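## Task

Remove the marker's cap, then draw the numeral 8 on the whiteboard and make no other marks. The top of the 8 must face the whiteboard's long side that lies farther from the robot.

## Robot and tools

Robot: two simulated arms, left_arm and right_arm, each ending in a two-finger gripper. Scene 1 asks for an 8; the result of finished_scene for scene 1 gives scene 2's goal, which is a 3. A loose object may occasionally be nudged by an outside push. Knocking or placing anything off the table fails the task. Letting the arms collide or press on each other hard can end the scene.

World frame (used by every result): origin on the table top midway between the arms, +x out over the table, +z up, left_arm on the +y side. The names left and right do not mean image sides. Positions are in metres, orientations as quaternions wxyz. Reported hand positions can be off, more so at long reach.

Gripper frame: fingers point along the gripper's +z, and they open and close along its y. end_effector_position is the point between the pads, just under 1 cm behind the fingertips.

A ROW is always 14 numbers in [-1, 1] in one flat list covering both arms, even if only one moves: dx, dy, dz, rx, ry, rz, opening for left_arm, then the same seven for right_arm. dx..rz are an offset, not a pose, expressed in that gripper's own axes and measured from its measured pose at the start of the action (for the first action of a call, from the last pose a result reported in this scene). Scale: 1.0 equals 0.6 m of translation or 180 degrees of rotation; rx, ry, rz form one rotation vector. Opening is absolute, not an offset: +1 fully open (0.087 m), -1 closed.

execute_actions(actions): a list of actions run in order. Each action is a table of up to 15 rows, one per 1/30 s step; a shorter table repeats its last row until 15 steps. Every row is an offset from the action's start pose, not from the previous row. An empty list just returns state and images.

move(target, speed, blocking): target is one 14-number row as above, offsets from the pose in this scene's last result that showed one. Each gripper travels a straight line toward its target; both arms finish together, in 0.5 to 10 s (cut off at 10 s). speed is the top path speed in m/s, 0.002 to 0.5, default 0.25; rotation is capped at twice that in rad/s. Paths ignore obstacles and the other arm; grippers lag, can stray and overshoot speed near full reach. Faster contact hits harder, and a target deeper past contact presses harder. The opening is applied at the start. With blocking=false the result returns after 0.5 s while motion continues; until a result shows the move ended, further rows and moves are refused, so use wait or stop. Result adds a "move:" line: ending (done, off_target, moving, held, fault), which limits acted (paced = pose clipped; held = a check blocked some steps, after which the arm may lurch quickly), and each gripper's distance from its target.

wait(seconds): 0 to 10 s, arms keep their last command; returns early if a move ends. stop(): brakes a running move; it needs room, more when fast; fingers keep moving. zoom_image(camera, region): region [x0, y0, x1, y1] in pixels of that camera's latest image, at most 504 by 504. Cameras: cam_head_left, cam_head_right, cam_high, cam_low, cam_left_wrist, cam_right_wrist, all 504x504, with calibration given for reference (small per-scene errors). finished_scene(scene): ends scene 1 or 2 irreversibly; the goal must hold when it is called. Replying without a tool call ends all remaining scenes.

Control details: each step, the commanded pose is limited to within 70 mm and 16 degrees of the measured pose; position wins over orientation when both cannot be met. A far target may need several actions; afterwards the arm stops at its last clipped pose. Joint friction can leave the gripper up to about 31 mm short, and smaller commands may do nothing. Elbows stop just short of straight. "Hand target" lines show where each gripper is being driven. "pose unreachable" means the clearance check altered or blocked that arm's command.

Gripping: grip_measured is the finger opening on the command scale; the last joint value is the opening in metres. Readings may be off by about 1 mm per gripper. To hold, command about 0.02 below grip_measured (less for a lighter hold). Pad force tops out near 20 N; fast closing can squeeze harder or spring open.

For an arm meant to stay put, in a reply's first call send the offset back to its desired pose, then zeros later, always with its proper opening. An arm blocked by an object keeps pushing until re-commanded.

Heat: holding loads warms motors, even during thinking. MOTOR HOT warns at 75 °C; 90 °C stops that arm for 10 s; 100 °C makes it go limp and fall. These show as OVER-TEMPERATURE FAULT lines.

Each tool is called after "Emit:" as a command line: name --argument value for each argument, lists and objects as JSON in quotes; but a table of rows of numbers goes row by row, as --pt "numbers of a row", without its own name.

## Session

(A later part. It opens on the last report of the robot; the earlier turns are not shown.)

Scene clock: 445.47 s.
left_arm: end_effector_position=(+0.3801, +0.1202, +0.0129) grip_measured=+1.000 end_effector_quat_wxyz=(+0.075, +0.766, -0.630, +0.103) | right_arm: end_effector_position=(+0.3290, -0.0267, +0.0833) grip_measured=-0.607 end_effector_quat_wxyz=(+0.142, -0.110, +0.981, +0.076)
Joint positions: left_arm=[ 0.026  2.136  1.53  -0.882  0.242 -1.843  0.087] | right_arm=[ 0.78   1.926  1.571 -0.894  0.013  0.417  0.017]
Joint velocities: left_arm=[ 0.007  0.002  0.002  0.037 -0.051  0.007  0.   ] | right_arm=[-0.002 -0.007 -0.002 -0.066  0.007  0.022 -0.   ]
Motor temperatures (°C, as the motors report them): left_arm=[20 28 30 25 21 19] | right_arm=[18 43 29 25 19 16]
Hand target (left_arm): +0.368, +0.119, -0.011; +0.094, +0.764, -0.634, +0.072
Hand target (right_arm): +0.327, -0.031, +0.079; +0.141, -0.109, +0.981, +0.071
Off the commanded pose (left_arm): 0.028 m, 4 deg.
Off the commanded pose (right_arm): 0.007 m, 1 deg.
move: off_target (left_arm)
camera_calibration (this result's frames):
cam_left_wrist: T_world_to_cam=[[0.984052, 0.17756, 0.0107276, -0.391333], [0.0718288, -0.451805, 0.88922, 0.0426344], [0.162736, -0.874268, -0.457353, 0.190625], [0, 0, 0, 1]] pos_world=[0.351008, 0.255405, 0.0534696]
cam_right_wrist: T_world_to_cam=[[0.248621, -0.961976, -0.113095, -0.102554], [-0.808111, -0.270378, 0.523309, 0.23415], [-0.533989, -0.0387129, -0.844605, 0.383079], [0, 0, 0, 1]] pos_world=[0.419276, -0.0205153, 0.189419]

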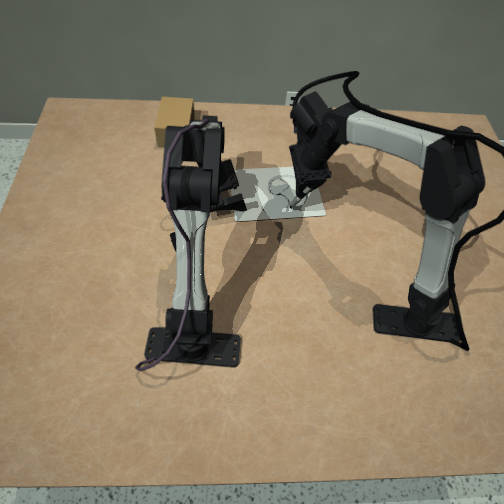

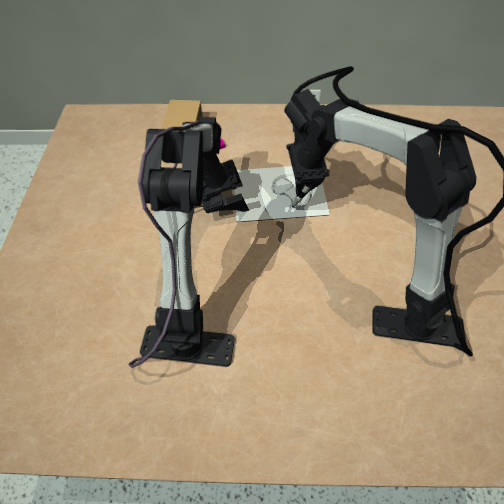

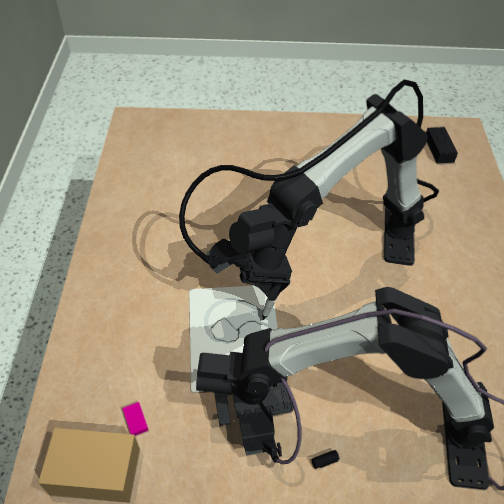

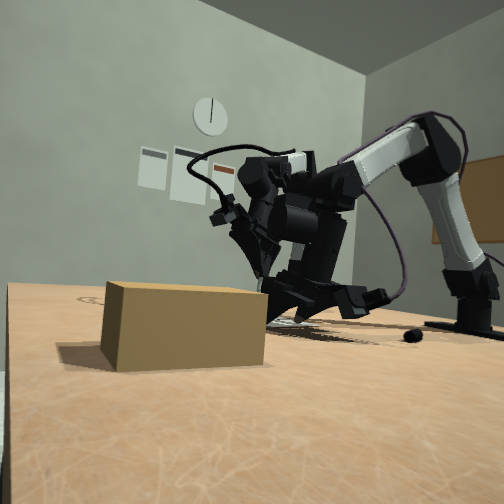

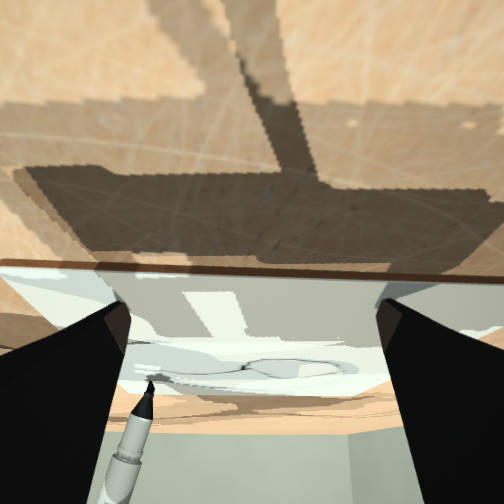

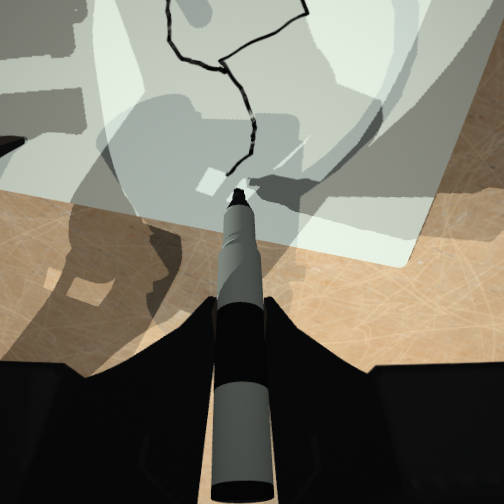

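Tip (−55,9); need R +9.

Emit:
execute_actions --actions '[[[-0.012,0.02,0.04,-0.022,-0.008,0,1,-0.0155,0.0065,0.002,-0.005,-0.012,0.001,-0.65]],[[-0.012,0.02,0.04,-0.022,-0.008,0,1,0.01,-0.001,0.036,0.0075,0.017,-0.001,-0.65]]]'

Scene clock: 449.63 s.
left_arm: end_effector_position=(+0.3801, +0.1202, +0.0129) grip_measured=+1.000 end_effector_quat_wxyz=(+0.075, +0.766, -0.630, +0.103) | right_arm: end_effector_position=(+0.3364, -0.0208, +0.0771) grip_measured=-0.607 end_effector_quat_wxyz=(+0.144, -0.110, +0.980, +0.078)
Joint positions: left_arm=[ 0.026  2.136  1.53  -0.882  0.242 -1.843  0.087] | right_arm=[ 0.78   1.959  1.591 -0.873  0.011  0.417  0.017]
Joint velocities: left_arm=[ 0.007 -0.012 -0.017 -0.037  0.081 -0.037  0.   ] | right_arm=[ 0.007 -0.012 -0.007  0.037 -0.066  0.037  0.001]
Motor temperatures (°C, as the motors report them): left_arm=[20 28 30 25 21 19] | right_arm=[18 43 29 25 19 16]
Hand target (left_arm): +0.367, +0.119, -0.011; +0.094, +0.764, -0.634, +0.072
Hand target (right_arm): +0.336, -0.020, +0.063; +0.130, -0.112, +0.983, +0.068
Off the commanded pose (left_arm): 0.028 m, 4 deg.
Off the commanded pose (right_arm): 0.015 m, 2 deg.
camera_calibration (this result's frames):
cam_left_wrist: T_world_to_cam=[[0.984052, 0.17756, 0.0107276, -0.391333], [0.0718288, -0.451805, 0.88922, 0.0426344], [0.162736, -0.874268, -0.457353, 0.190625], [0, 0, 0, 1]] pos_world=[0.351008, 0.255405, 0.0534696]
cam_right_wrist: T_world_to_cam=[[0.249659, -0.961221, -0.117152, -0.0994717], [-0.810548, -0.273636, 0.517817, 0.246163], [-0.529794, -0.0343202, -0.847432, 0.380884], [0, 0, 0, 1]] pos_world=[0.426151, -0.0151831, 0.183652]

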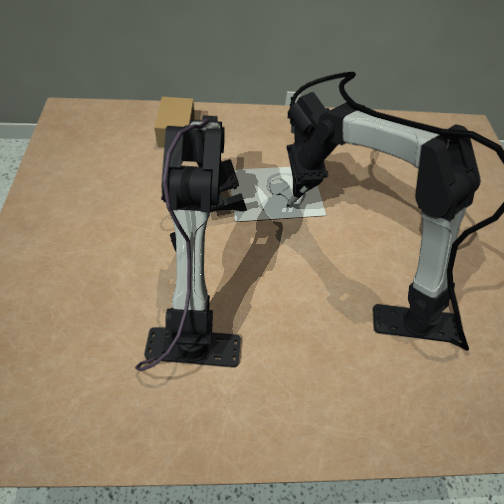

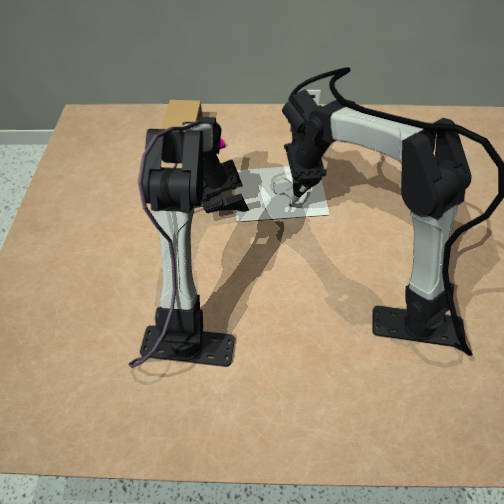

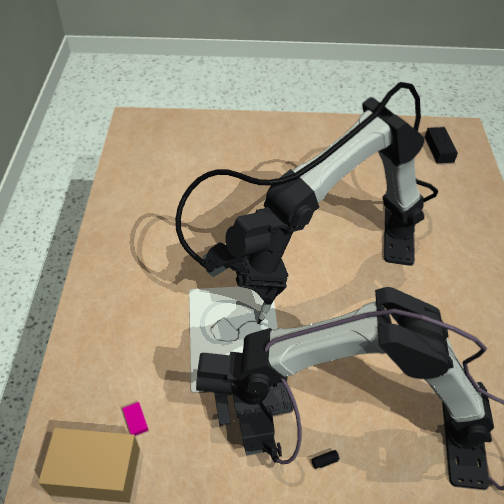

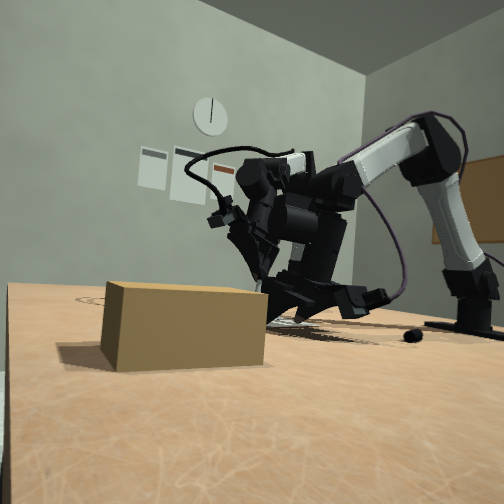

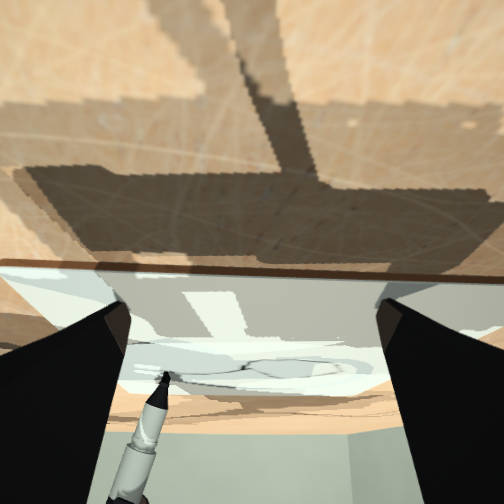

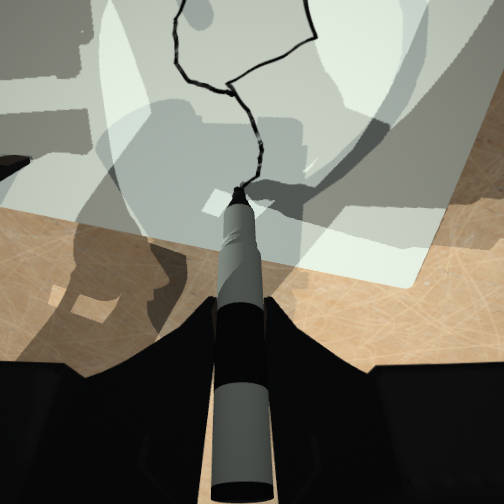

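Emit:
execute_actions --actions '[[[-0.012,0.02,0.04,-0.022,-0.008,0,1,0.019,0.024,0.031,-0.023,0.027,-0.001,-0.65]],[[-0.012,0.02,0.04,-0.022,-0.008,0,1,-0.005,0.024,0.034,-0.0225,0.008,0,-0.65]]]'

Scene clock: 455.33 s.
left_arm: end_effector_position=(+0.3801, +0.1202, +0.0129) grip_measured=+1.000 end_effector_quat_wxyz=(+0.075, +0.766, -0.630, +0.103) | right_arm: end_effector_position=(+0.3353, +0.0041, +0.0744) grip_measured=-0.607 end_effector_quat_wxyz=(+0.127, -0.121, +0.975, +0.135)
Joint positions: left_arm=[ 0.026  2.136  1.53  -0.882  0.242 -1.843  0.087] | right_arm=[ 0.78   1.994  1.613 -0.832 -0.107  0.415  0.017]
Joint velocities: left_arm=[-0.007 -0.022 -0.007 -0.022  0.022  0.022  0.   ] | right_arm=[ 0.012 -0.007 -0.017  0.081  0.007 -0.022  0.001]
Motor temperatures (°C, as the motors report them): left_arm=[20 28 30 25 21 19] | right_arm=[18 42 29 25 19 16]
Hand target (left_arm): +0.367, +0.119, -0.011; +0.094, +0.764, -0.634, +0.072
Hand target (right_arm): +0.335, +0.009, +0.060; +0.111, -0.121, +0.977, +0.137
Off the commanded pose (left_arm): 0.028 m, 4 deg.
Off the commanded pose (right_arm): 0.016 m, 2 deg.
camera_calibration (this result's frames):
cam_left_wrist: T_world_to_cam=[[0.984052, 0.17756, 0.0107276, -0.391333], [0.0718288, -0.451805, 0.88922, 0.0426344], [0.162736, -0.874268, -0.457353, 0.190625], [0, 0, 0, 1]] pos_world=[0.351008, 0.255405, 0.0534696]
cam_right_wrist: T_world_to_cam=[[0.281631, -0.931756, -0.22916, -0.0780468], [-0.774489, -0.361731, 0.518958, 0.241712], [-0.566437, 0.0313274, -0.82351, 0.389138], [0, 0, 0, 1]] pos_world=[0.429605, 0.00252338, 0.177135]

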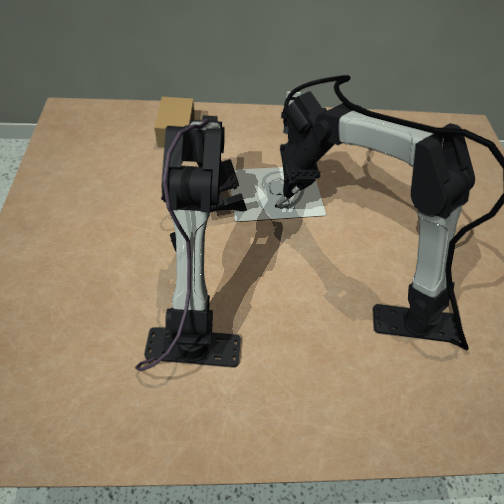

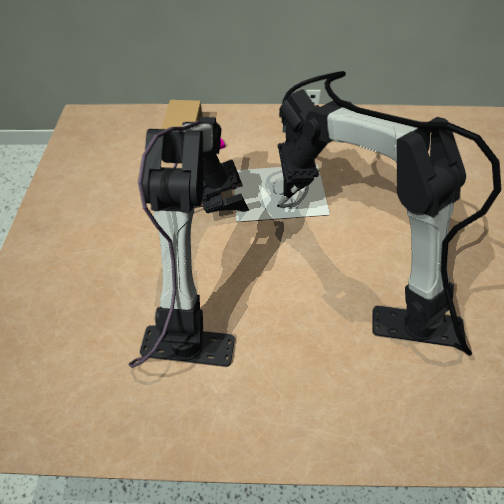

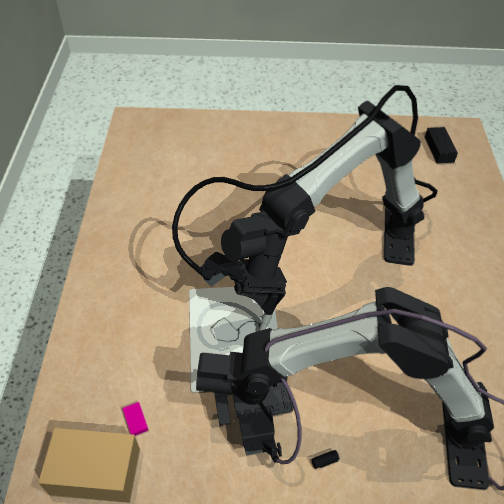

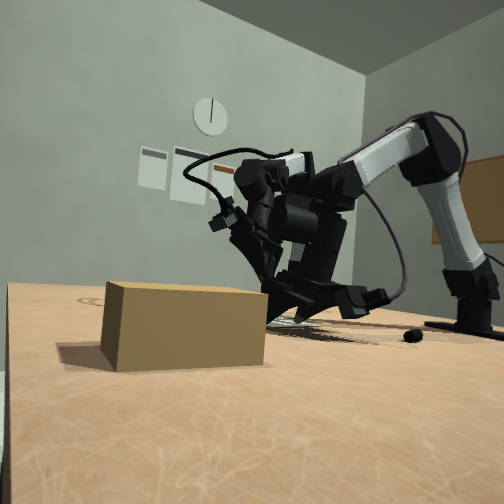

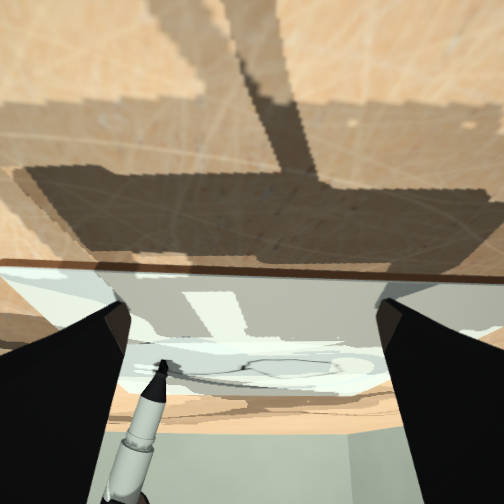

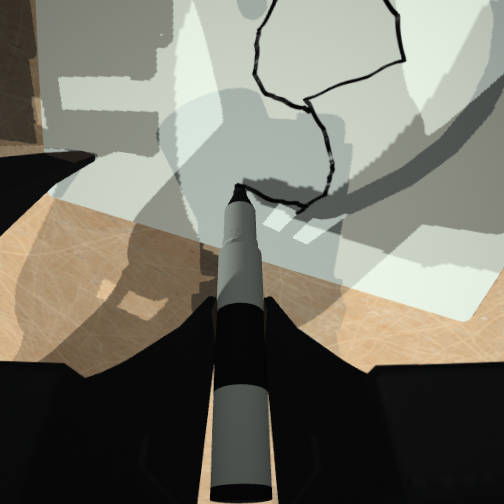

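Emit:
execute_actions --actions '[[[-0.012,0.02,0.04,-0.022,-0.008,0,1,-0.019,0.005,0.034,-0.001,-0.005,0,-0.65]],[[-0.012,0.02,0.04,-0.022,-0.008,0,1,-0.002,-0.031,0.03,0.0385,0.002,-0.001,-0.65]]]'

Scene clock: 461.67 s.
left_arm: end_effector_position=(+0.3801, +0.1202, +0.0129) grip_measured=+1.000 end_effector_quat_wxyz=(+0.075, +0.766, -0.630, +0.103) | right_arm: end_effector_position=(+0.3546, +0.0078, +0.0743) grip_measured=-0.607 end_effector_quat_wxyz=(+0.158, -0.117, +0.973, +0.119)
Joint positions: left_arm=[ 0.026  2.136  1.53  -0.882  0.242 -1.843  0.087] | right_arm=[ 0.785  2.024  1.654 -0.804 -0.046  0.417  0.017]
Joint velocities: left_arm=[-0.022 -0.017  0.002  0.037  0.022 -0.007  0.   ] | right_arm=[ 0.007  0.002 -0.012 -0.037  0.051  0.022  0.   ]
Motor temperatures (°C, as the motors report them): left_arm=[20 28 30 25 21 19] | right_arm=[18 41 29 25 19 16]
Hand target (left_arm): +0.367, +0.119, -0.011; +0.094, +0.764, -0.634, +0.072
Hand target (right_arm): +0.355, +0.000, +0.055; +0.145, -0.116, +0.979, +0.086
Off the commanded pose (left_arm): 0.028 m, 4 deg.
Off the commanded pose (right_arm): 0.022 m, 4 deg.
camera_calibration (this result's frames):
cam_left_wrist: T_world_to_cam=[[0.984052, 0.17756, 0.0107276, -0.391333], [0.0718288, -0.451805, 0.88922, 0.0426344], [0.162736, -0.874268, -0.457353, 0.190625], [0, 0, 0, 1]] pos_world=[0.351008, 0.255405, 0.0534696]
cam_right_wrist: T_world_to_cam=[[0.276739, -0.941824, -0.190744, -0.0810703], [-0.813792, -0.335259, 0.474703, 0.274958], [-0.511035, 0.0238573, -0.859228, 0.382938], [0, 0, 0, 1]] pos_world=[0.441889, 0.00669257, 0.183044]

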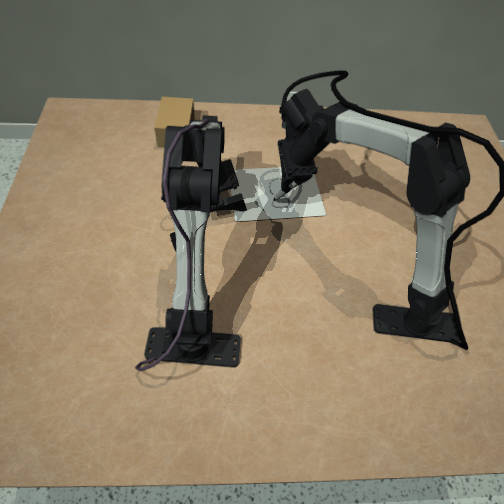

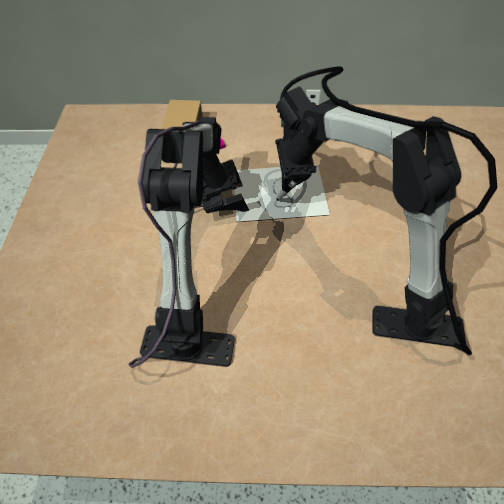

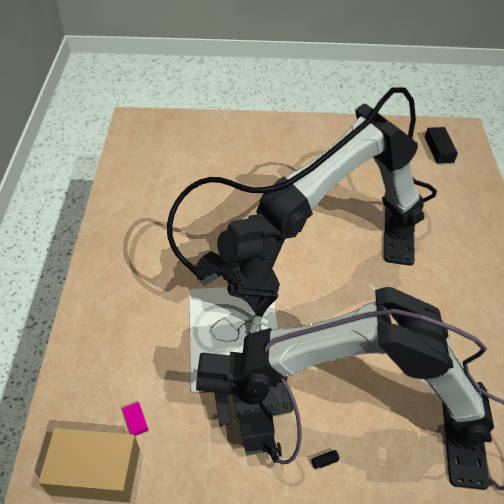

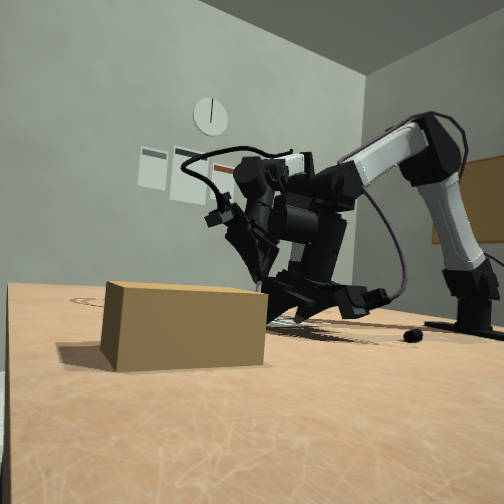

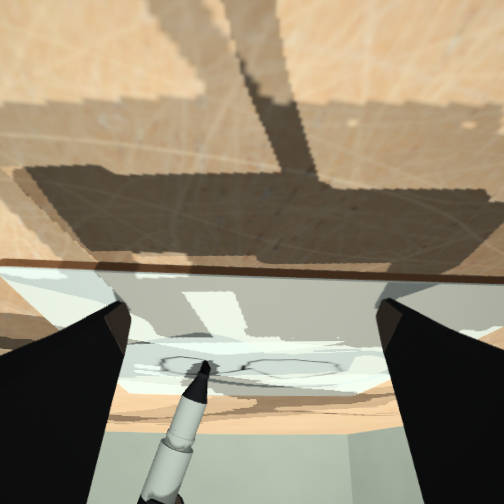

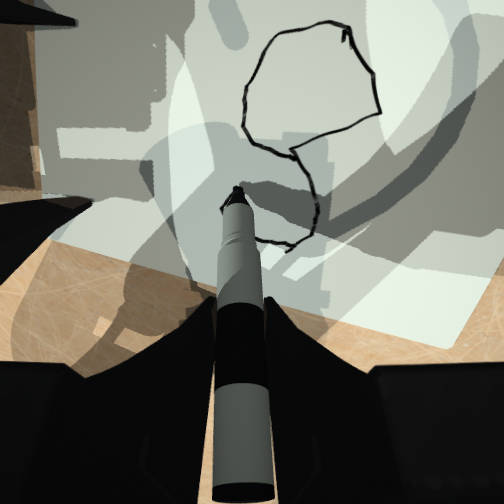

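Emit:
execute_actions --actions '[[[-0.012,0.02,0.04,-0.022,-0.008,0,1,-0.004,-0.027,0.025,0.033,0.0,-0.001,-0.65]],[[-0.012,0.02,0.04,-0.022,-0.008,0,1,-0.004,-0.025,0.027,0.031,0.001,-0.001,-0.65]]]'

Scene clock: 466.00 s.
left_arm: end_effector_position=(+0.3801, +0.1202, +0.0129) grip_measured=+1.000 end_effector_quat_wxyz=(+0.075, +0.766, -0.630, +0.103) | right_arm: end_effector_position=(+0.3752, -0.0024, +0.0746) grip_measured=-0.607 end_effector_quat_wxyz=(+0.193, -0.105, +0.973, +0.073)
Joint positions: left_arm=[ 0.026  2.136  1.53  -0.882  0.242 -1.843  0.087] | right_arm=[ 0.785  2.048  1.694 -0.805  0.071  0.417  0.017]
Joint velocities: left_arm=[-0.017  0.007 -0.012  0.022 -0.081 -0.022  0.   ] | right_arm=[ 0.007 -0.017  0.017 -0.066 -0.066 -0.037 -0.   ]
Motor temperatures (°C, as the motors report them): left_arm=[20 28 30 25 21 19] | right_arm=[18 41 29 25 20 16]
Hand target (left_arm): +0.367, +0.119, -0.011; +0.094, +0.764, -0.634, +0.072
Hand target (right_arm): +0.376, -0.008, +0.059; +0.182, -0.104, +0.977, +0.048
Off the commanded pose (left_arm): 0.028 m, 4 deg.
Off the commanded pose (right_arm): 0.017 m, 3 deg.
camera_calibration (this result's frames):
cam_left_wrist: T_world_to_cam=[[0.984052, 0.17756, 0.0107276, -0.391333], [0.0718288, -0.451805, 0.88922, 0.0426344], [0.162736, -0.874268, -0.457353, 0.190625], [0, 0, 0, 1]] pos_world=[0.351008, 0.255405, 0.0534696]
cam_right_wrist: T_world_to_cam=[[0.243756, -0.964974, -0.0969951, -0.0909917], [-0.862182, -0.261409, 0.433945, 0.309613], [-0.444101, -0.0221493, -0.895703, 0.37144], [0, 0, 0, 1]] pos_world=[0.454079, 0.00135816, 0.189519]

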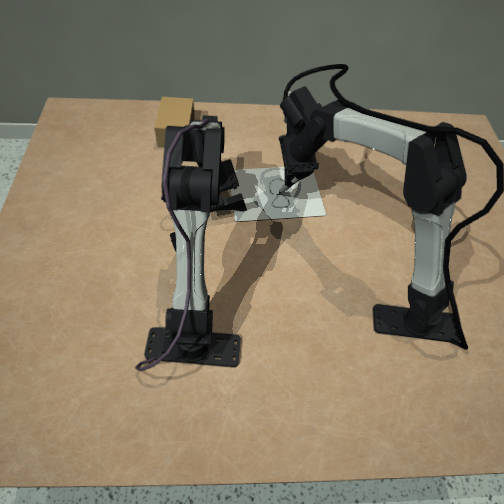

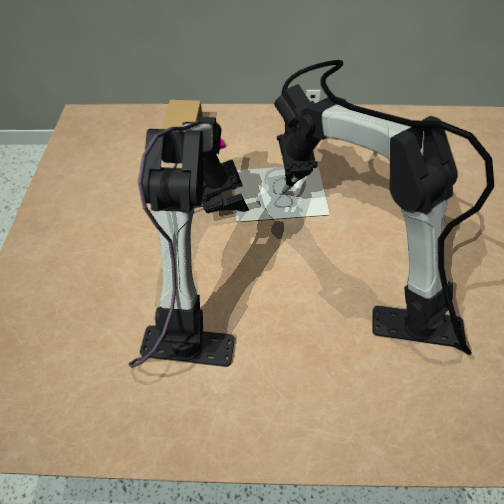

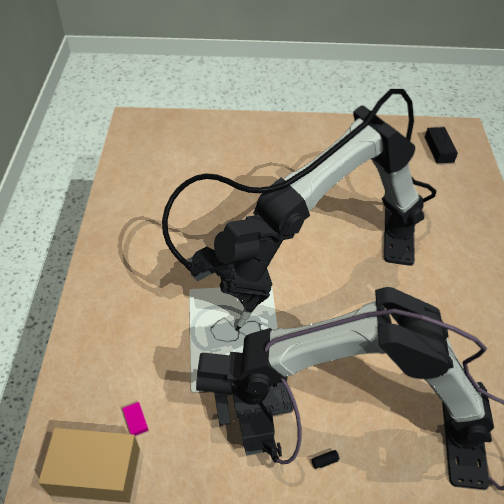

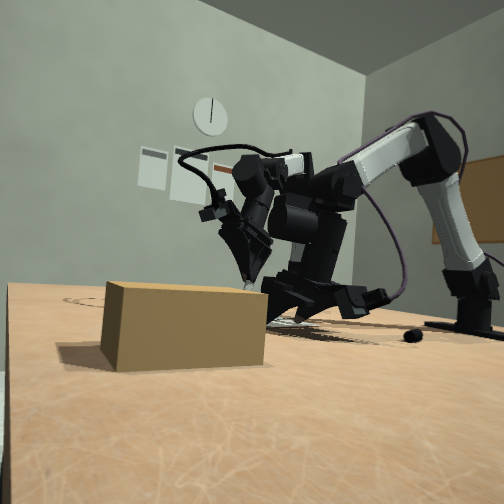

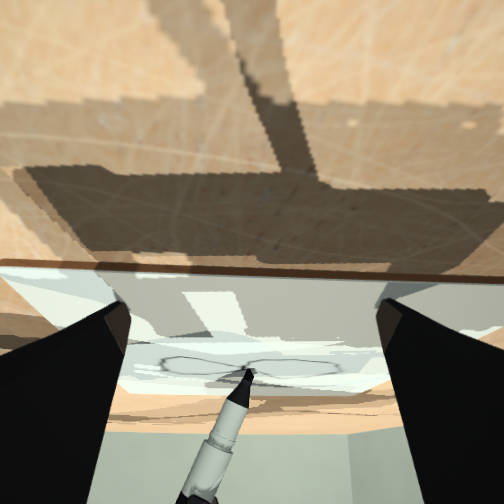

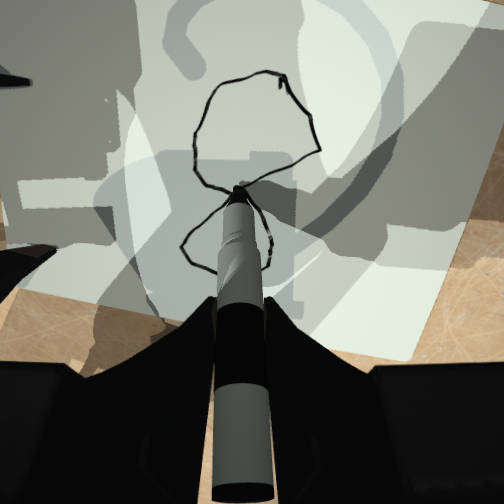

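Emit:
execute_actions --actions '[[[-0.012,0.02,0.04,-0.022,-0.008,0,1,-0.02,0,-0.055,0,0,0,-0.65]],[[0,0,-0.07,0,0,0,1,0,-0.04,-0.07,0,0,0,-0.65]]]'

Emit:
finished_scene --scene 1

Scene clock: 472.17 s.
left_arm: end_effector_position=(+0.3830, +0.1277, +0.0541) grip_measured=+1.000 end_effector_quat_wxyz=(+0.067, +0.765, -0.630, +0.113) | right_arm: end_effector_position=(+0.3703, -0.0306, +0.1498) grip_measured=-0.607 end_effector_quat_wxyz=(+0.218, -0.100, +0.967, +0.084)
Joint positions: left_arm=[ 0.044  2.077  1.605 -0.995  0.242 -1.827  0.087] | right_arm=[ 0.739  1.908  1.778 -0.973  0.059  0.38   0.017]
Joint velocities: left_arm=[ 0.002 -0.017  0.007 -0.125  0.022  0.022  0.   ] | right_arm=[-0.007  0.017 -0.007 -0.066  0.007 -0.022 -0.001]
Motor temperatures (°C, as the motors report them): left_arm=[20 28 30 24 21 19] | right_arm=[18 41 29 24 20 16]
Hand target (left_arm): +0.378, +0.130, +0.054; +0.075, +0.766, -0.630, +0.103
Hand target (right_arm): +0.365, -0.034, +0.142; +0.199, -0.104, +0.971, +0.078
Off the commanded pose (left_arm): 0.006 m, 1 deg.
Off the commanded pose (right_arm): 0.010 m, 2 deg.
camera_calibration (this result's frames):
cam_left_wrist: T_world_to_cam=[[0.983012, 0.179974, 0.0360188, -0.397167], [0.050044, -0.451619, 0.890806, 0.0174696], [0.176588, -0.87387, -0.452954, 0.209952], [0, 0, 0, 1]] pos_world=[0.352471, 0.26284, 0.0938418]
cam_right_wrist: T_world_to_cam=[[0.241375, -0.963894, -0.112458, -0.106524], [-0.883435, -0.266213, 0.385581, 0.280297], [-0.401597, 0.00628012, -0.915795, 0.424194], [0, 0, 0, 1]] pos_world=[0.443691, -0.0307236, 0.268418]

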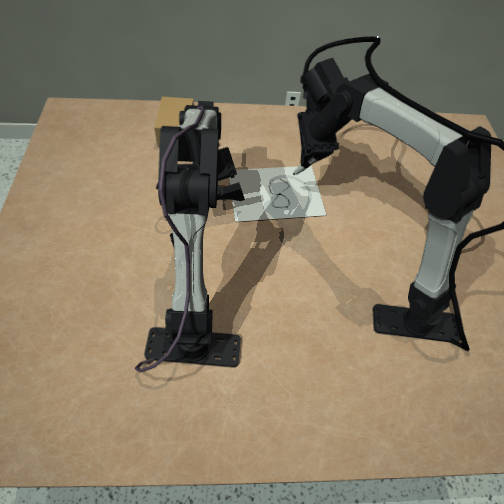

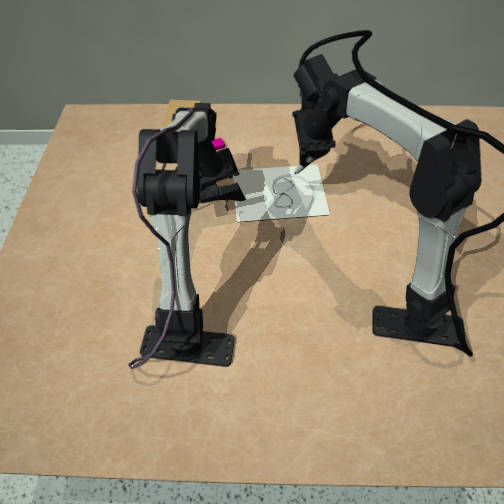

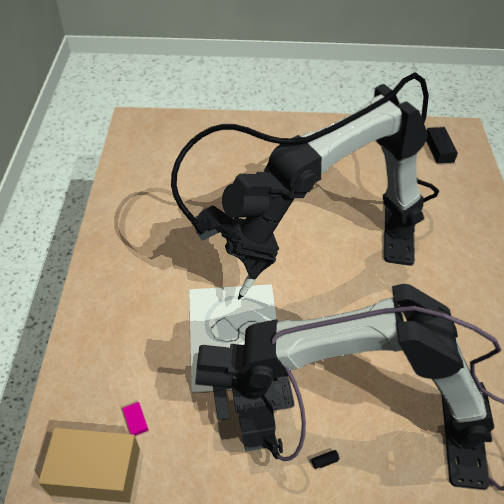

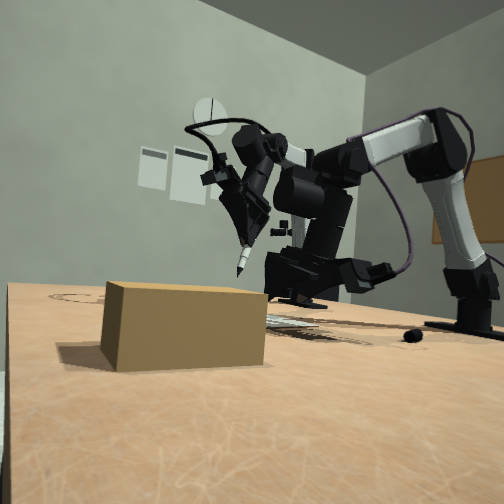

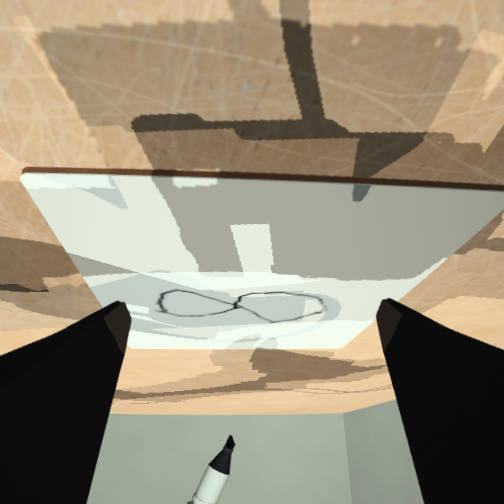

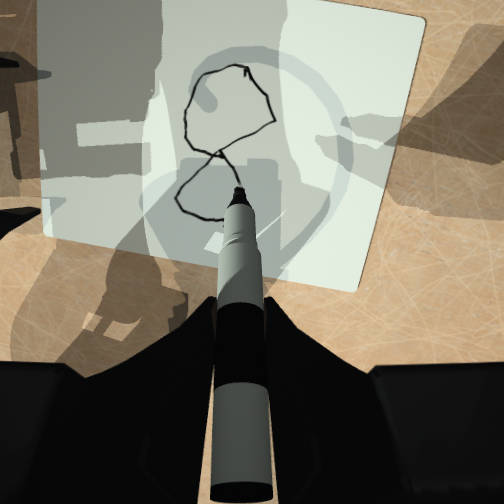

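The scene is finished.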